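# Find and open the cabinet drawers with broken interlocks

## Task

A tool cabinet has four drawers and an interlock that should stop the other three from opening whenever any one is pulled out. On some drawers the interlock part has come loose, and this cannot be seen while the drawers are closed. Work out which drawers are faulty. At the end, every faulty drawer must stand open by at least a hand's width, and every working drawer must be closed. Both conditions must hold with the robot not touching or holding anything.

## Robot and tools

ROBOT. Two xArm7 arms, left_arm and right_arm, each with a parallel two-finger gripper. Bases in the scene frame: left_arm at (-0.032, +0.307, 0), right_arm at (+0.039, -0.307, 0), both facing almost straight along +x. The scene frame has its origin on the table top midway between the arms. +x points out over the table, +z points up, and left_arm sits on the +y side. The arm names do not tell you which side of a camera image an arm appears on.

GRIPPER FRAME. The fingers extend along the gripper's own +z axis and close along its y axis. end_effector_position is the point between the closed finger pads, about 2 cm short of the fingertips. Closing pushes the tips about 10 mm further along +z.

execute_actions(actions). actions is a list of actions. Each action is a table of 1 to 15 rows, and each row runs for one 1/30 s step. If a table has fewer than 15 rows, its last row repeats to fill 15 steps. Every row has 16 numbers covering both arms, even if one arm is idle: left x, y, z, qw, qx, qy, qz, opening, then the same eight for right. x, y, z are an absolute target for that gripper's end_effector_position, in metres, in the scene frame. The quaternion is an absolute target orientation, w first, in the scene frame. The opening is an absolute setting from -1 (closed) to +1 (fully open, 0.084 m). An empty list moves nothing and returns the state and images. Both arms' action is rejected if either target lies more than 0.6 m from that gripper's current position along any of the gripper's axes. If any action is malformed, or the first one fails that check against the last reported state, nothing in the call runs. To hold an orientation steady, repeat one fixed quaternion in every row rather than copying back the reported one, which drifts.

Per step, the controller limits each commanded pose to 70 mm and 16 degrees from the measured pose. It then uses damped IK and favours position over orientation. After an action the arm halts at its last limited pose, so a distant target needs further actions. Elbows never fully straighten.

move(target, speed, blocking). target is a single 16-number row, laid out as above, giving absolute poses and openings for both arms. Each gripper follows a straight line to its pose, turning the short way, and all arms finish together. Paths last 0.5 to 10 s; a longer one is cut off at 10 s. speed is the top path speed in m/s, from 0.002 to 0.5, default 0.25, and turning is capped at twice that value in rad/s. Openings are applied at the start of the move. Paths ignore obstacles and the other arm, and grippers may lag, stray or overshoot the speed, especially near full reach. The result adds a move: line giving the ending: done, off_target, moving, held or fault. held means a check stopped the last step. It also lists limits: paced means the pose was clipped. limits=held means some steps were blocked, after which the arm may jump faster than speed. It also gives each gripper's remaining distance to its pose. If only one arm is named, the other finished normally. With blocking=false, the result returns after 0.5 s while the motion continues. Until a result shows the move has ended, you must call wait or stop before any new execute_actions or move.

wait(seconds). seconds runs from 0 to 10. The scene runs while arms keep their last command, and the wait returns early if a running move finishes.

stop(). Brakes a running move. Braking needs distance, more at speed. The fingers keep moving.

zoom_image(camera, region). camera is one of cam_head_left, cam_head_right, cam_high, cam_low, cam_left_wrist, cam_right_wrist, all 896x504. region is [x0, y0, x1, y1] in pixels, with the origin at the top left, and spans at most 504x504.

read_manual(section). Returns only URDF licence text ("licences"). It moves nothing.

finished_scene(scene). Pass the number of the current scene. It ends that scene for good once the robot has held its last command, and it reports success. A reply with no tool call ends the run.

RESULTS. Each state line gives, per arm, the gripper position, its wxyz quaternion and its linear and angular velocities. The printed position grows less accurate at long reach. Hand target lines show where the controller is now driving each gripper. A pose unreachable line means the clearance check altered or blocked that arm's command. grip_measured is the current finger opening on the -1..1 scale. To keep hold of something, command an opening below grip_measured; a bigger gap squeezes harder, up to about 24 N per pad.

LIMITS AND HAZARDS. Joint ranges (rad), from base to gripper: waist ±6.283, shoulder -2.059..2.094, upper arm roll ±6.283, elbow -0.192..3.927, forearm roll ±6.283, wrist pitch -1.693..3.142, wrist roll ±6.283. Load limits (N m): waist 46, shoulder 46, upper arm roll 27.6, elbow 27.6, forearm roll 27.6, wrist pitch 18.4, wrist roll 18.4. Reaching a load limit causes a torque fault: the arm backs that joint off, holds for 10 s and skips the rest of the call. Sustained holding heats the motors. A MOTOR HOT warning appears at 65 °C, and at 80 °C an OVER-TEMPERATURE FAULT brakes the arm until it cools. The simulation keeps running while you compose a reply, with each arm holding its last command. To keep an arm still, resend its full last-reported pose and its intended opening each call.

AVOID: collisions or pressing between the two arms, fast impacts, and targets far past a contact point, which push hard. Also avoid slamming drawers, letting anything drop or fall, and leaving a drawer held by the gripper at the end. Release and move clear before finishing.

Each tool is called after "Emit:" as name(argument=value, ...), one argument or row to a line, values as JSON.

## Session

Emit:
execute_actions(
  actions=[],
)

Scene clock: 0.00 s.
left_arm: end_effector_position=(+0.4434, +0.4974, +0.1500) grip_measured=+1.00 end_effector_quat_wxyz=(-0.058, -0.606, +0.793, -0.008) end_effector_velocity=(+0.000, -0.000, +0.000) end_effector_angular_velocity=(+0.000, -0.000, -0.000) | right_arm: end_effector_position=(+0.3745, -0.6614, +0.1965) grip_measured=+1.00 end_effector_quat_wxyz=(+0.720, -0.029, +0.691, -0.047) end_effector_velocity=(-0.001, -0.000, -0.001) end_effector_angular_velocity=(+0.000, +0.002, -0.002)
Joint positions: left_arm=[ 0.481  0.296 -0.08   1.283 -0.024  1.095  2.244  0.084] | right_arm=[-1.191  0.245 -0.153  0.653  1.855  1.534  0.298  0.084]
Joint velocities: left_arm=[-0. -0. -0. -0.  0. -0.  0. -0.] | right_arm=[-0.001 -0.     0.    -0.    -0.    -0.002 -0.    -0.   ]
Hand target (left_arm): +0.443, +0.497, +0.150; -0.058, -0.606, +0.793, -0.008
Hand target (right_arm): +0.375, -0.661, +0.197; +0.720, -0.029, +0.691, -0.047

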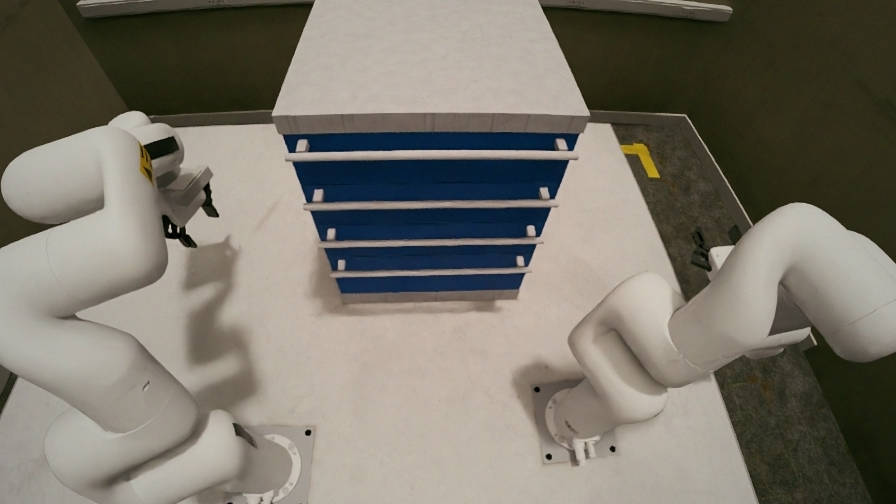

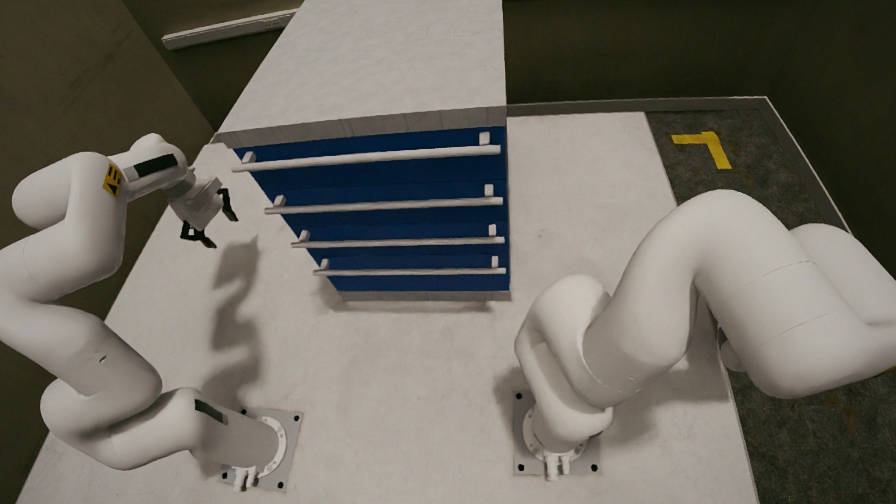

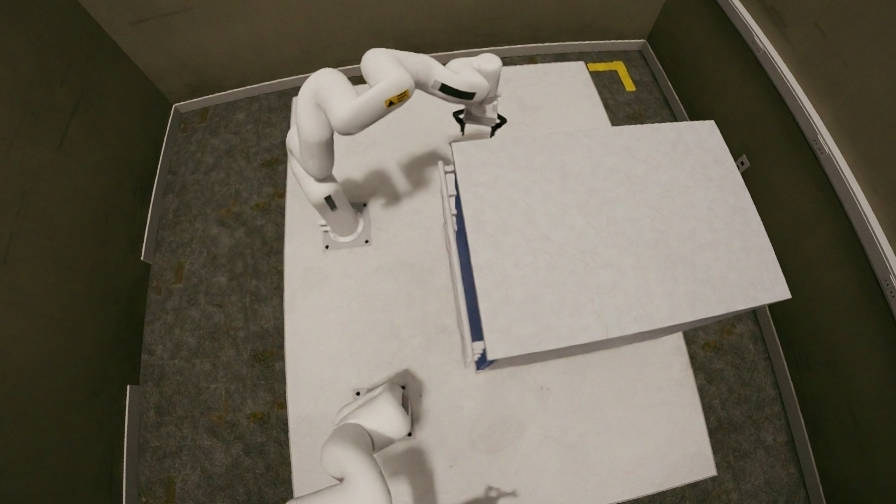

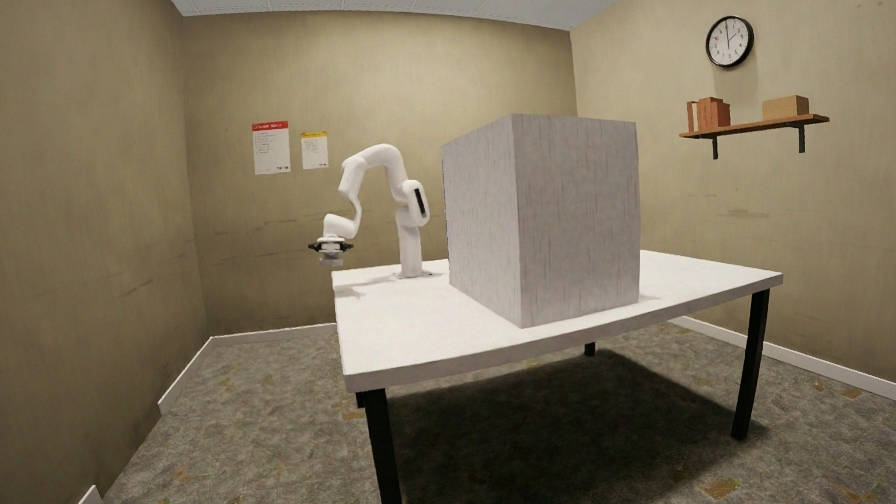

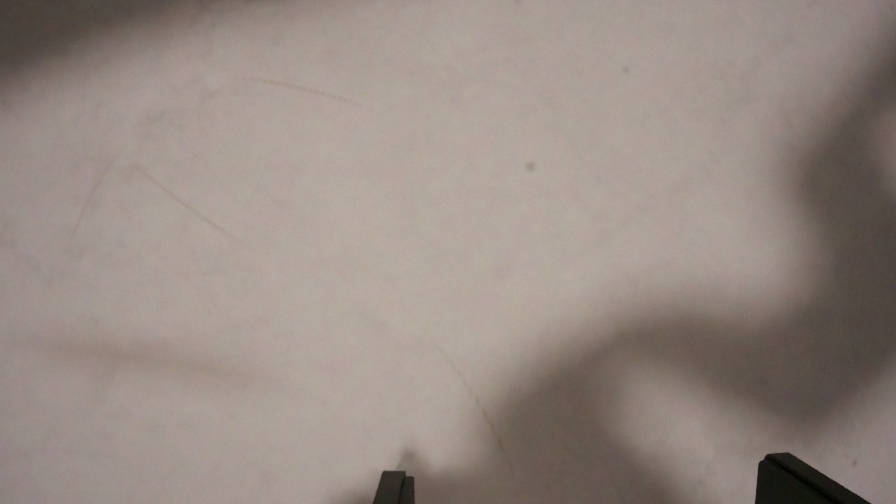

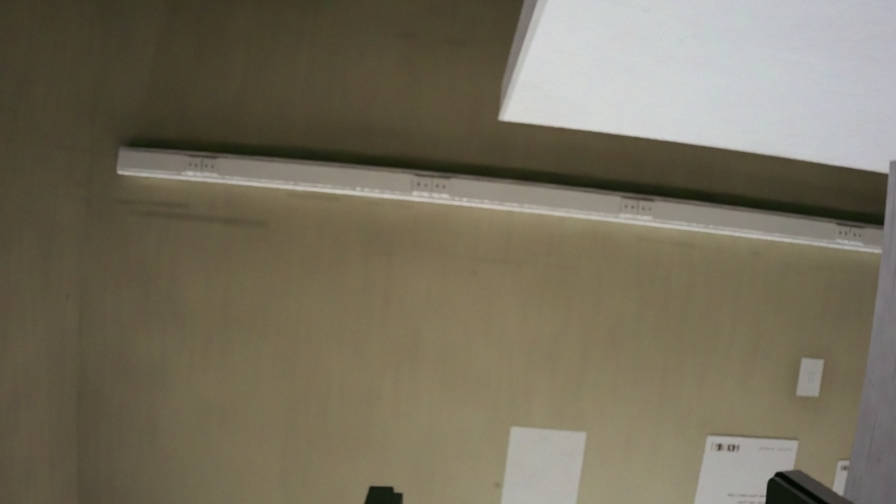

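Emit:
move(
  target=[0.2,0.4,0.35,0,0.707,-0.707,0,1,0.3745,-0.6614,0.1965,0.72,-0.029,0.691,-0.047,1],
  speed=0.3,
)

Emit:
move(
  target=[0.14,0.05,0.35,0,0.707,-0.707,0,1,0.3745,-0.6614,0.1965,0.72,-0.029,0.691,-0.047,1],
  speed=0.3,
)

Scene clock: 107.30 s.
left_arm: end_effector_position=(+0.2003, +0.4010, +0.3488) grip_measured=+1.00 end_effector_quat_wxyz=(+0.001, +0.707, -0.708, -0.001) end_effector_velocity=(+0.000, -0.000, +0.005) end_effector_angular_velocity=(+0.007, -0.013, -0.000) | right_arm: end_effector_position=(+0.3745, -0.6614, +0.1965) grip_measured=+1.00 end_effector_quat_wxyz=(+0.720, -0.029, +0.691, -0.047) end_effector_velocity=(+0.000, +0.000, -0.000) end_effector_angular_velocity=(+0.001, +0.000, +0.000)
Joint positions: left_arm=[ 0.501 -0.767 -0.065  0.831 -0.044  1.598  2.015  0.084] | right_arm=[-1.191  0.245 -0.153  0.653  1.855  1.534  0.297  0.084]
Joint velocities: left_arm=[-0.    -0.008  0.     0.007  0.     0.001 -0.     0.   ] | right_arm=[ 0.001  0.     0.     0.     0.    -0.     0.001  0.   ]
Hand target (left_arm): +0.200, +0.401, +0.350; -0.000, +0.707, -0.708, -0.001
Hand target (right_arm): +0.374, -0.661, +0.196; +0.720, -0.029, +0.691, -0.047
Off the commanded pose (left_arm): 0.002 m, 0 deg.
Off the commanded pose (right_arm): 0.000 m, 0 deg.
move: done

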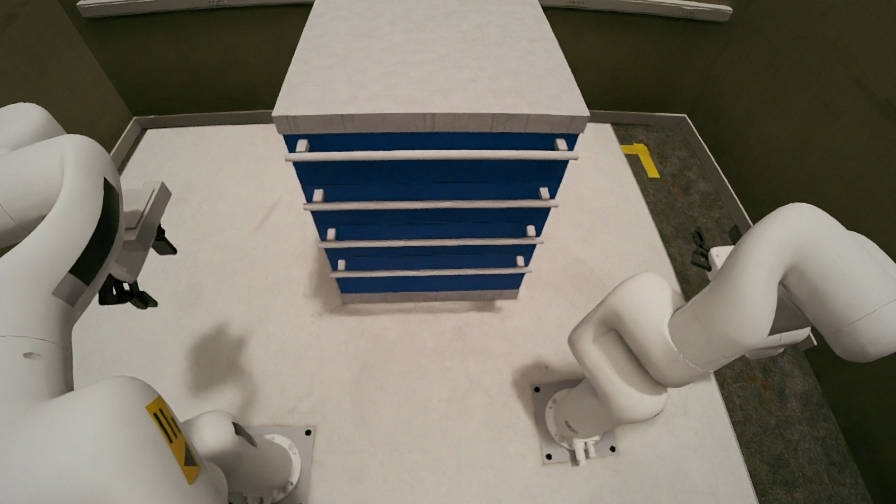

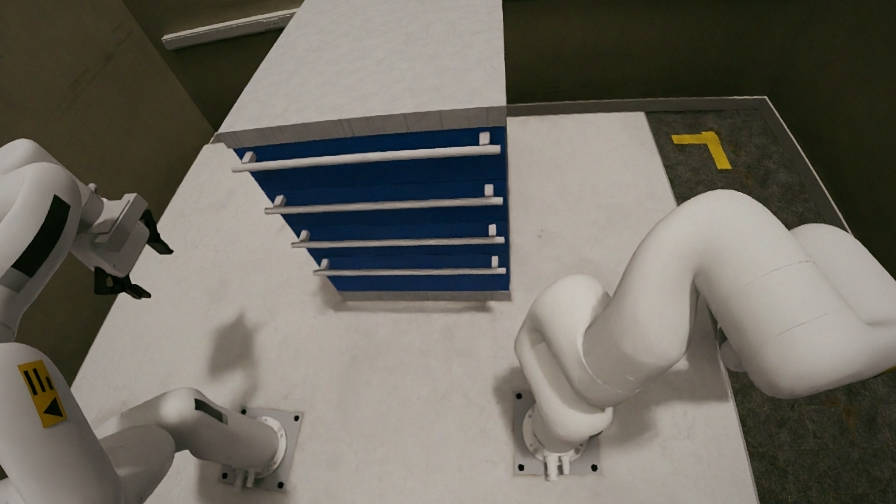

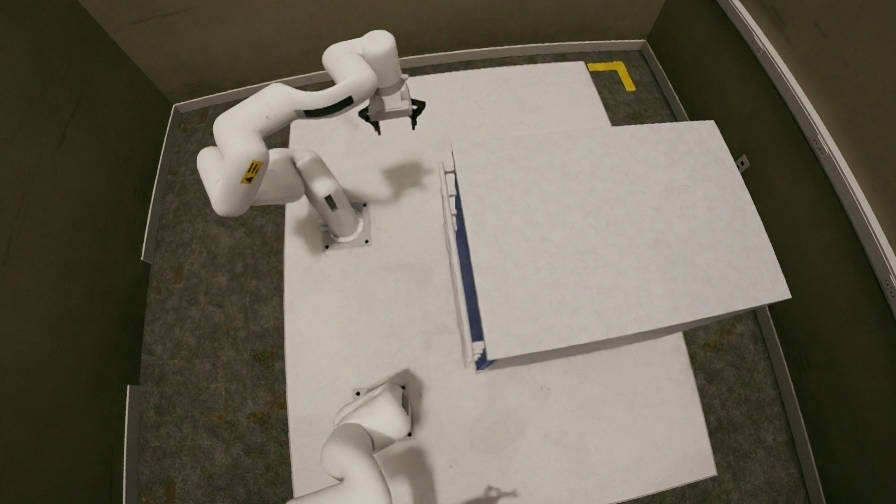

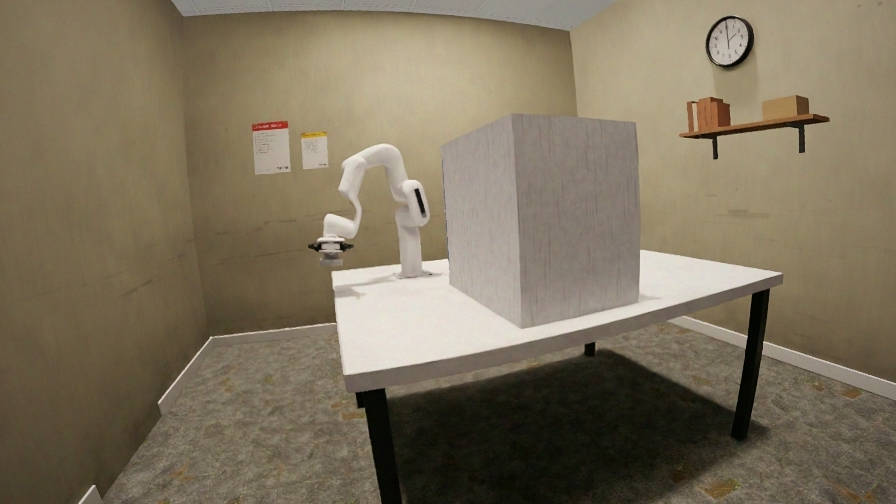

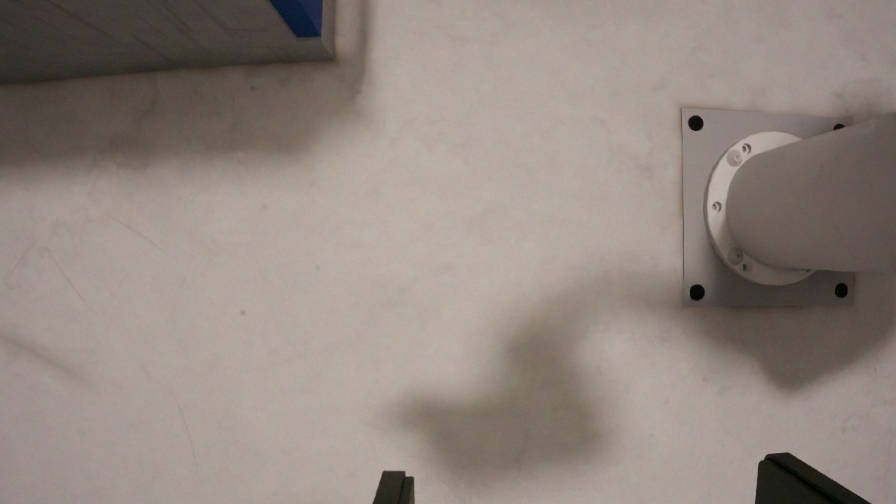

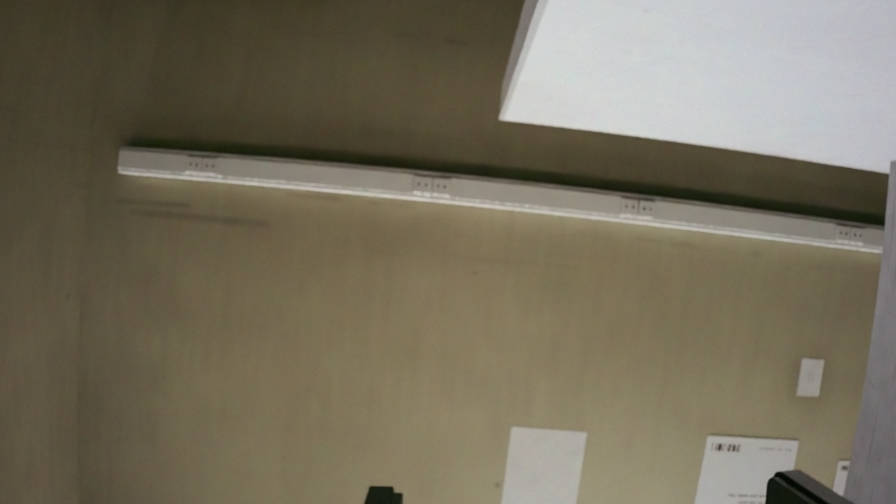

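Scene clock: 108.93 s.
left_arm: end_effector_position=(+0.1393, +0.0516, +0.3497) grip_measured=+1.00 end_effector_quat_wxyz=(+0.001, +0.708, -0.706, -0.001) end_effector_velocity=(-0.002, -0.004, +0.000) end_effector_angular_velocity=(+0.005, -0.004, -0.010) | right_arm: end_effector_position=(+0.3745, -0.6614, +0.1965) grip_measured=+1.00 end_effector_quat_wxyz=(+0.720, -0.029, +0.691, -0.047) end_effector_velocity=(+0.000, +0.000, +0.000) end_effector_angular_velocity=(+0.001, -0.001, +0.001)
Joint positions: left_arm=[ 0.343 -0.976 -0.726  1.001 -0.598  1.794  1.292  0.084] | right_arm=[-1.191  0.245 -0.153  0.653  1.855  1.534  0.297  0.084]
Joint velocities: left_arm=[-0.004 -0.001 -0.009  0.008 -0.002  0.    -0.004  0.   ] | right_arm=[-0.    -0.    -0.    -0.    -0.     0.001  0.    -0.   ]
Hand target (left_arm): +0.139, +0.051, +0.350; +0.000, +0.708, -0.707, -0.001
Hand target (right_arm): +0.374, -0.661, +0.196; +0.720, -0.029, +0.691, -0.047
Off the commanded pose (left_arm): 0.002 m, 0 deg.
Off the commanded pose (right_arm): 0.000 m, 0 deg.
move: done

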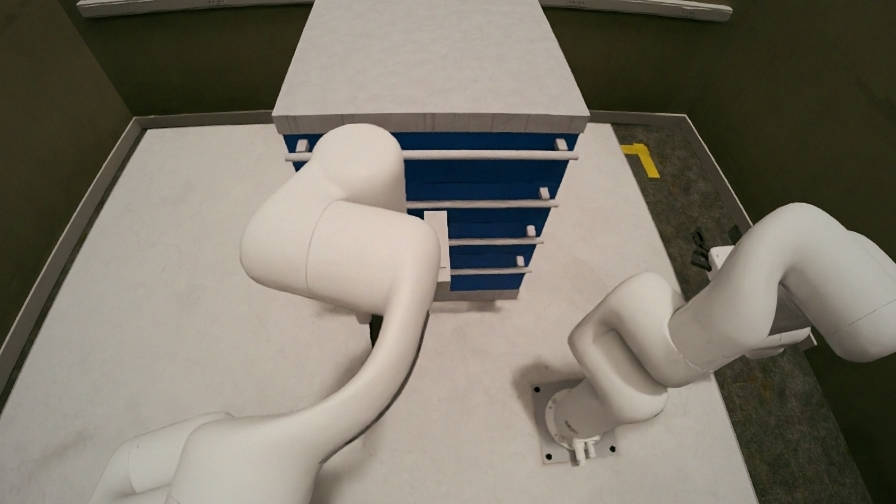

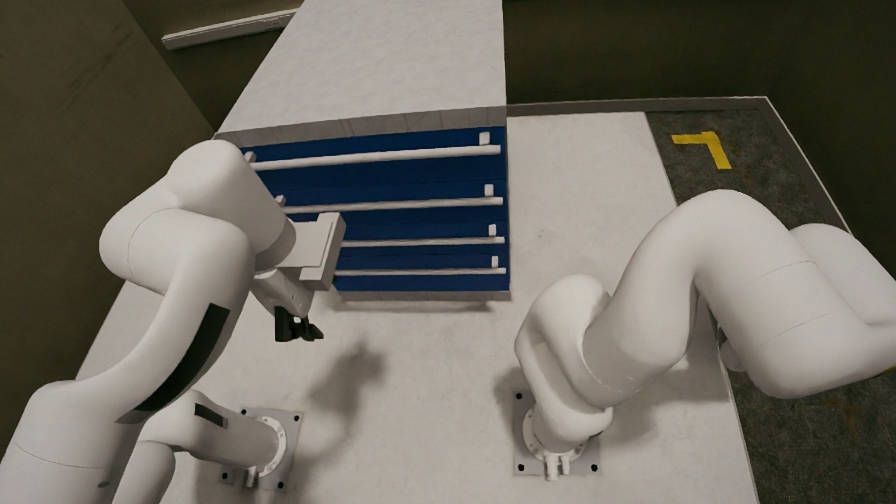

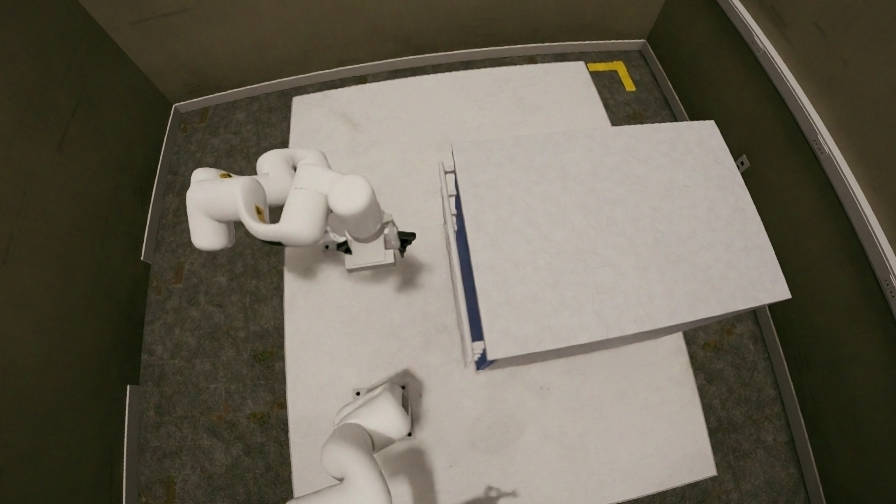

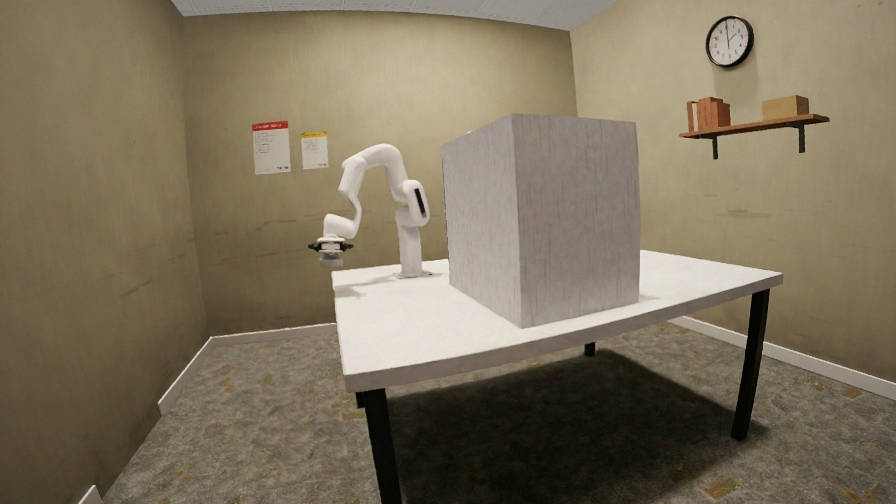

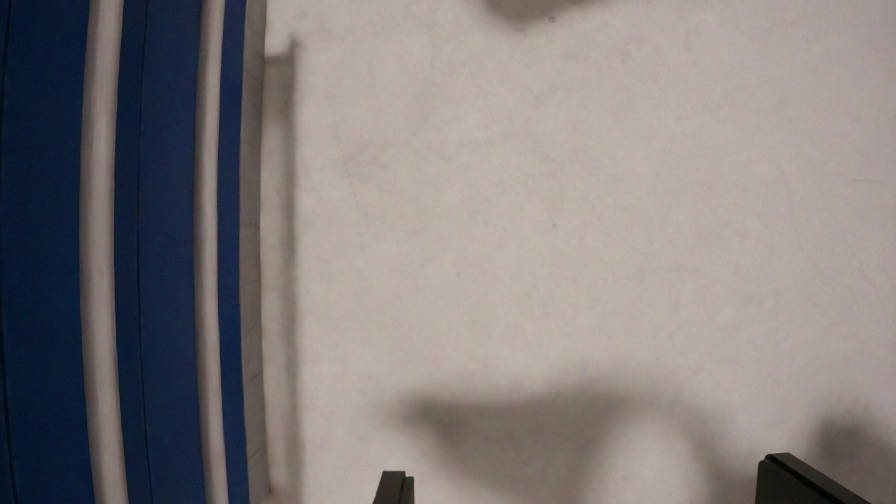

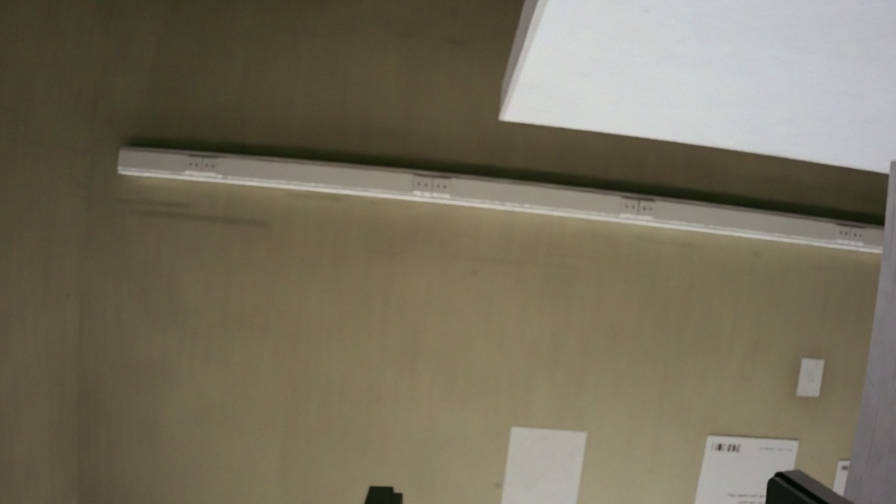

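Emit:
move(
  target=[0.14,0.03,0.3,0.5,-0.5,0.5,-0.5,1,0.3745,-0.6614,0.1965,0.72,-0.029,0.691,-0.047,1],
  speed=0.4,
)

Scene clock: 127.80 s.
left_arm: end_effector_position=(+0.1417, +0.0319, +0.3015) grip_measured=+1.00 end_effector_quat_wxyz=(+0.502, -0.501, +0.499, -0.498) end_effector_velocity=(-0.000, -0.001, -0.000) end_effector_angular_velocity=(+0.001, -0.006, -0.001) | right_arm: end_effector_position=(+0.3745, -0.6614, +0.1965) grip_measured=+1.00 end_effector_quat_wxyz=(+0.720, -0.029, +0.691, -0.047) end_effector_velocity=(+0.000, +0.000, -0.000) end_effector_angular_velocity=(-0.001, +0.000, +0.000)
Joint positions: left_arm=[-0.419 -2.06  -1.643  0.298 -0.643  0.86   0.604  0.084] | right_arm=[-1.191  0.245 -0.153  0.653  1.855  1.534  0.297  0.084]
Joint velocities: left_arm=[-0.003 -0.    -0.007  0.001  0.003 -0.002 -0.006 -0.   ] | right_arm=[ 0.001  0.    -0.     0.     0.001 -0.001 -0.001 -0.   ]
Hand target (left_arm): +0.142, +0.032, +0.301; +0.502, -0.500, +0.499, -0.499
Hand target (right_arm): +0.374, -0.661, +0.197; +0.720, -0.029, +0.691, -0.047
Off the commanded pose (left_arm): 0.003 m, 0 deg.
Off the commanded pose (right_arm): 0.000 m, 0 deg.
joint sent to its limit (left arm) — the command would take joint 2 (shoulder) past its lower limit, so that joint was sent only as far as its limit.
move: done

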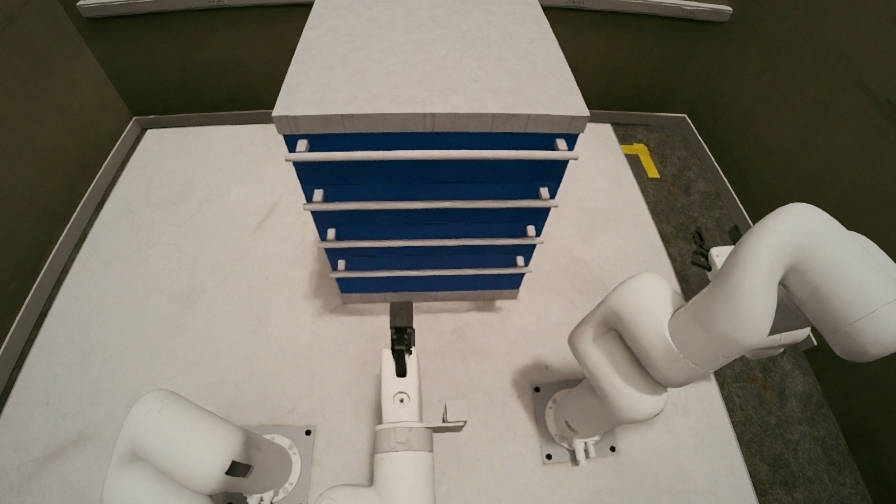

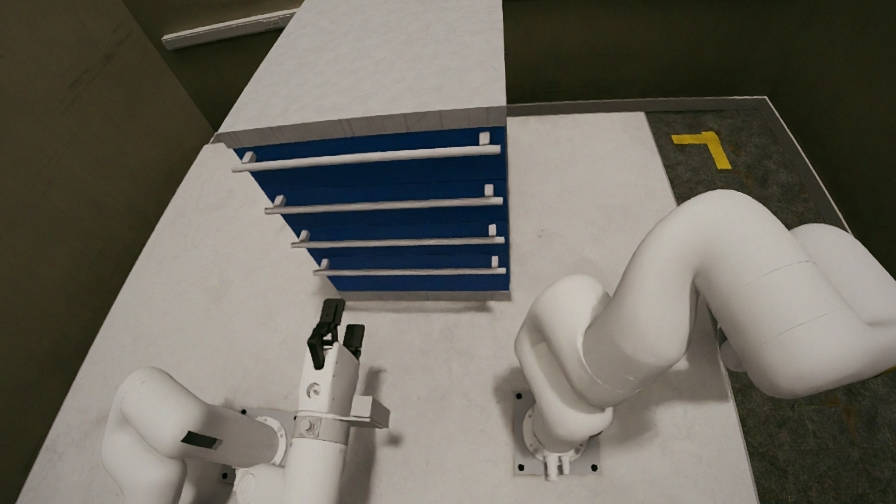

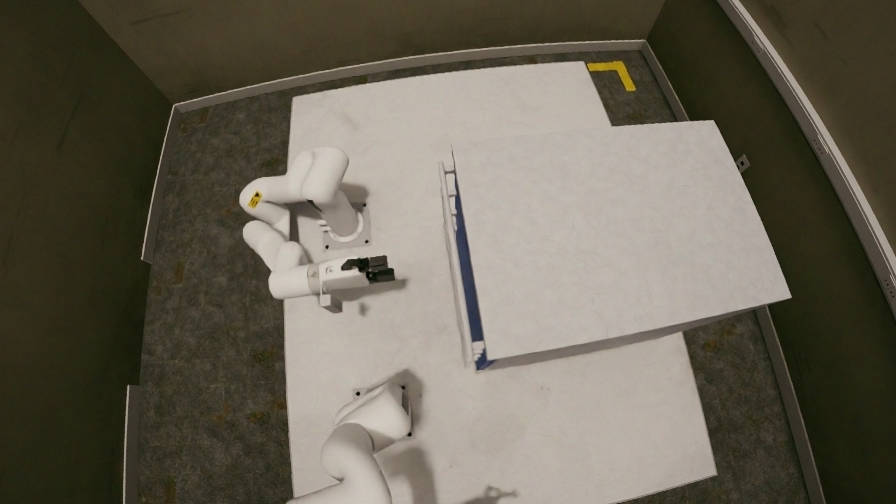

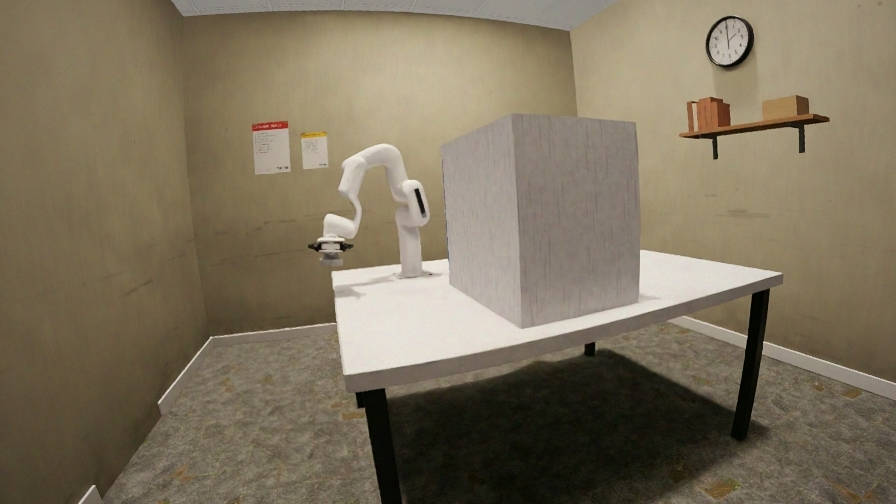

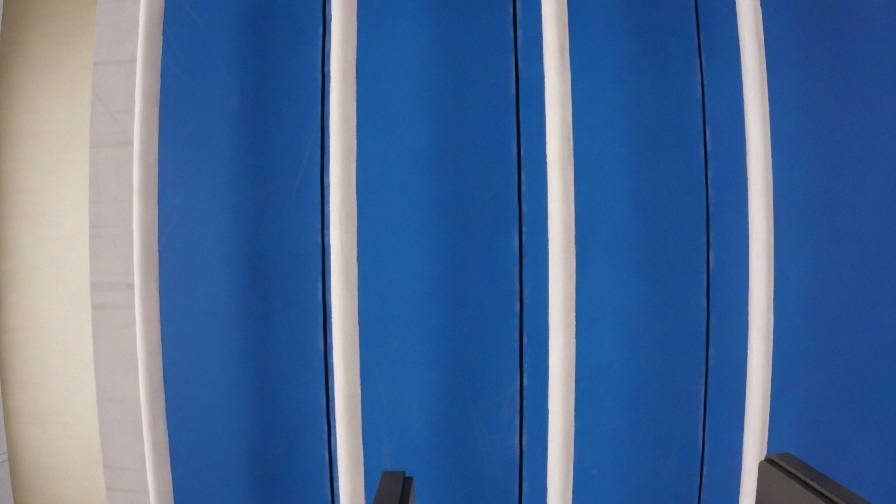

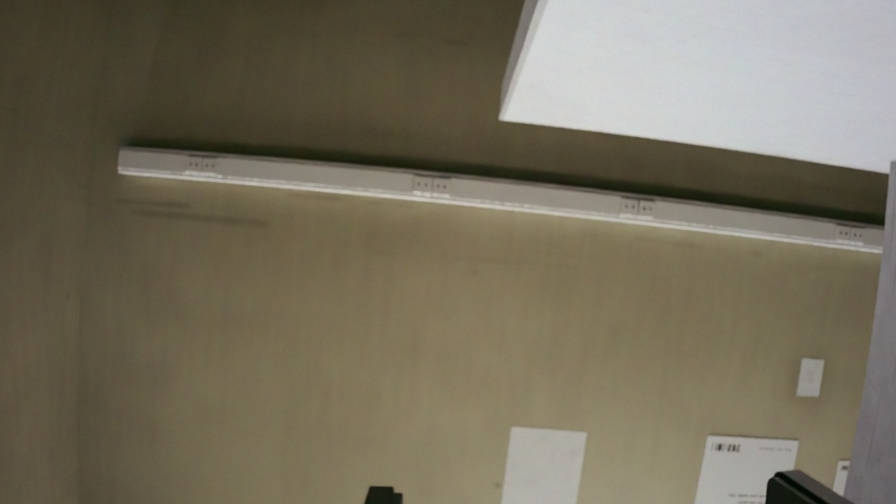

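Emit:
move(
  target=[0.23,0.0,0.489,0.5,-0.5,0.5,-0.5,1,0.3745,-0.6614,0.1965,0.72,-0.029,0.691,-0.047,1],
  speed=0.3,
)

Scene clock: 162.97 s.
left_arm: end_effector_position=(+0.2292, -0.0006, +0.4875) grip_measured=+1.00 end_effector_quat_wxyz=(+0.500, -0.499, +0.501, -0.500) end_effector_velocity=(+0.001, +0.002, +0.002) end_effector_angular_velocity=(-0.005, +0.001, +0.003) | right_arm: end_effector_position=(+0.3745, -0.6614, +0.1965) grip_measured=+1.00 end_effector_quat_wxyz=(+0.720, -0.029, +0.691, -0.047) end_effector_velocity=(-0.000, -0.000, +0.000) end_effector_angular_velocity=(-0.001, -0.000, -0.000)
Joint positions: left_arm=[ 0.312 -1.696 -1.017  0.589 -0.616  0.466  1.074  0.084] | right_arm=[-1.191  0.245 -0.153  0.653  1.855  1.534  0.297  0.084]
Joint velocities: left_arm=[ 0.006  0.005  0.006  0.002  0.    -0.001  0.001  0.   ] | right_arm=[-0.     0.     0.     0.001  0.     0.    -0.     0.   ]
Hand target (left_arm): +0.230, -0.000, +0.488; +0.500, -0.500, +0.501, -0.500
Hand target (right_arm): +0.374, -0.661, +0.197; +0.720, -0.029, +0.691, -0.047
Off the commanded pose (left_arm): 0.002 m, 0 deg.
Off the commanded pose (right_arm): 0.000 m, 0 deg.
move: done

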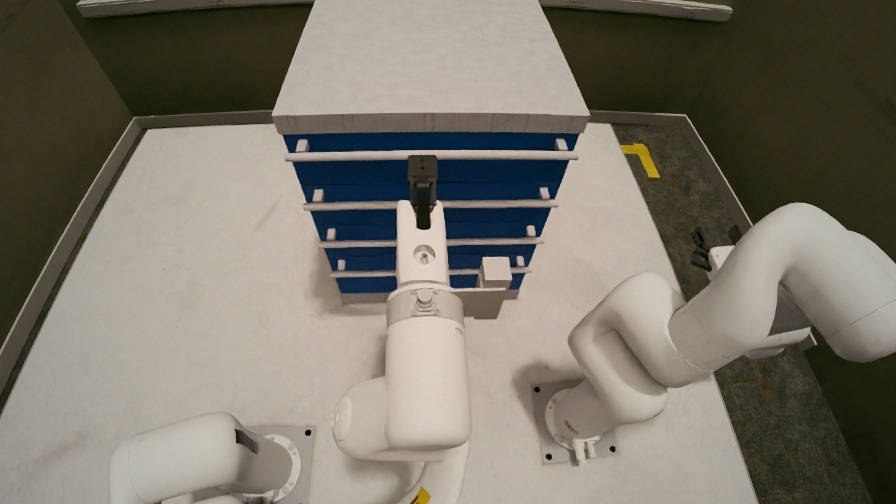

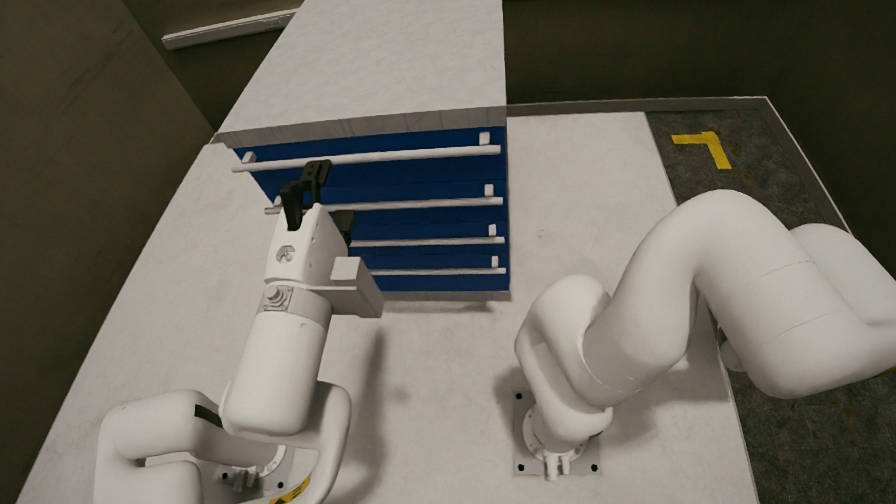

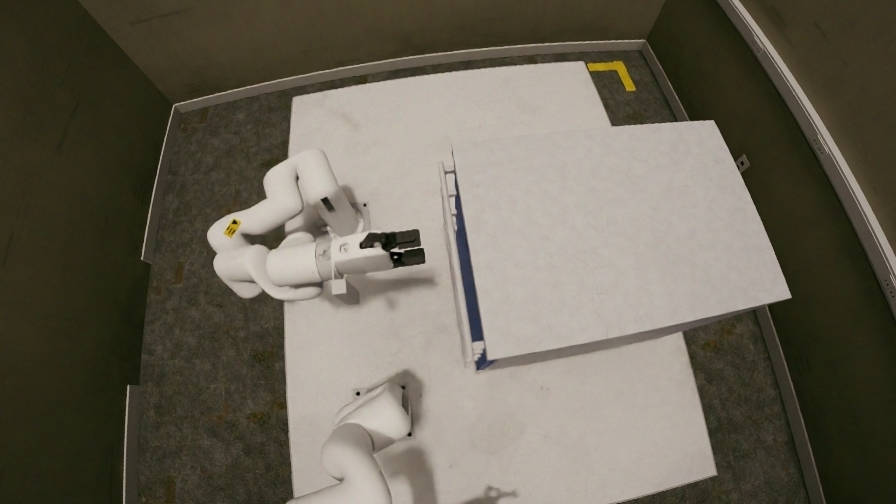

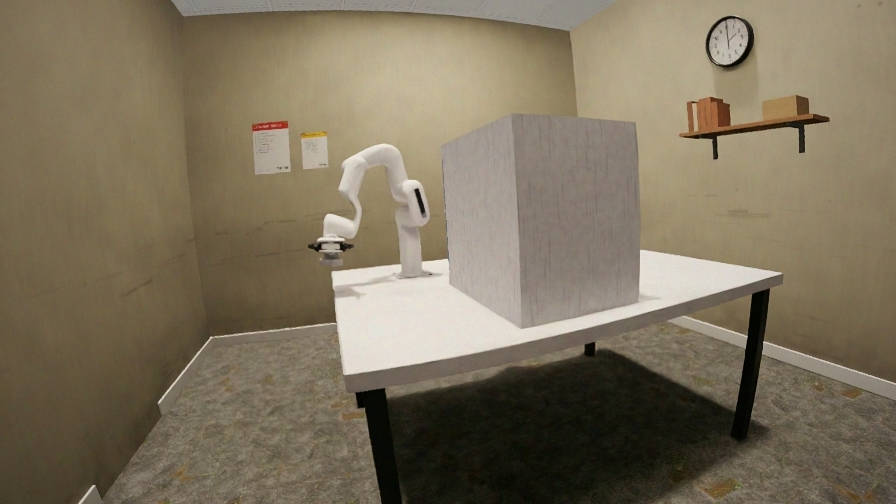

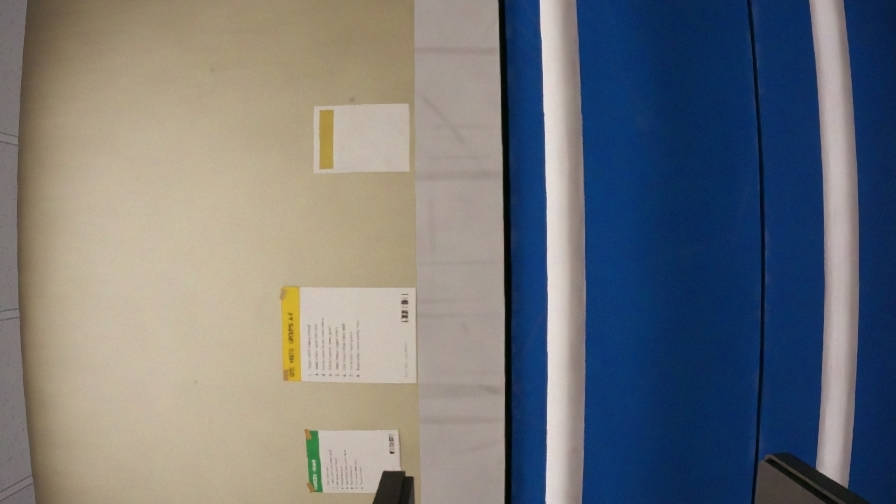

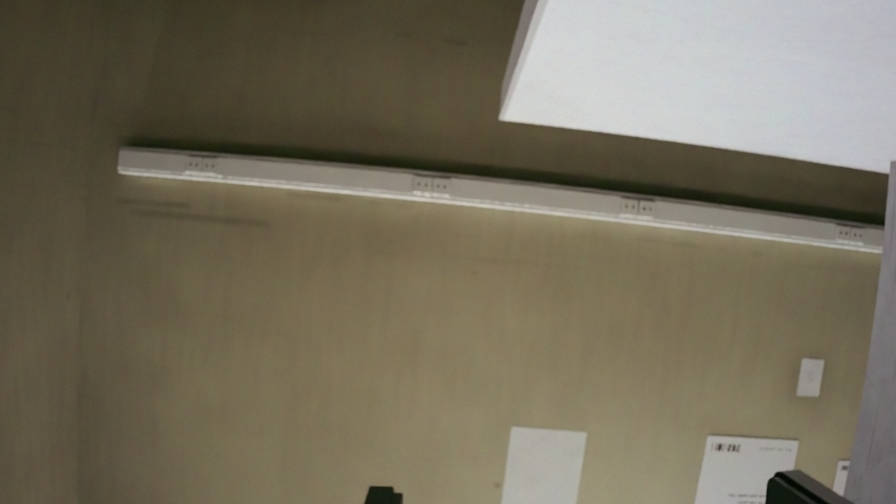

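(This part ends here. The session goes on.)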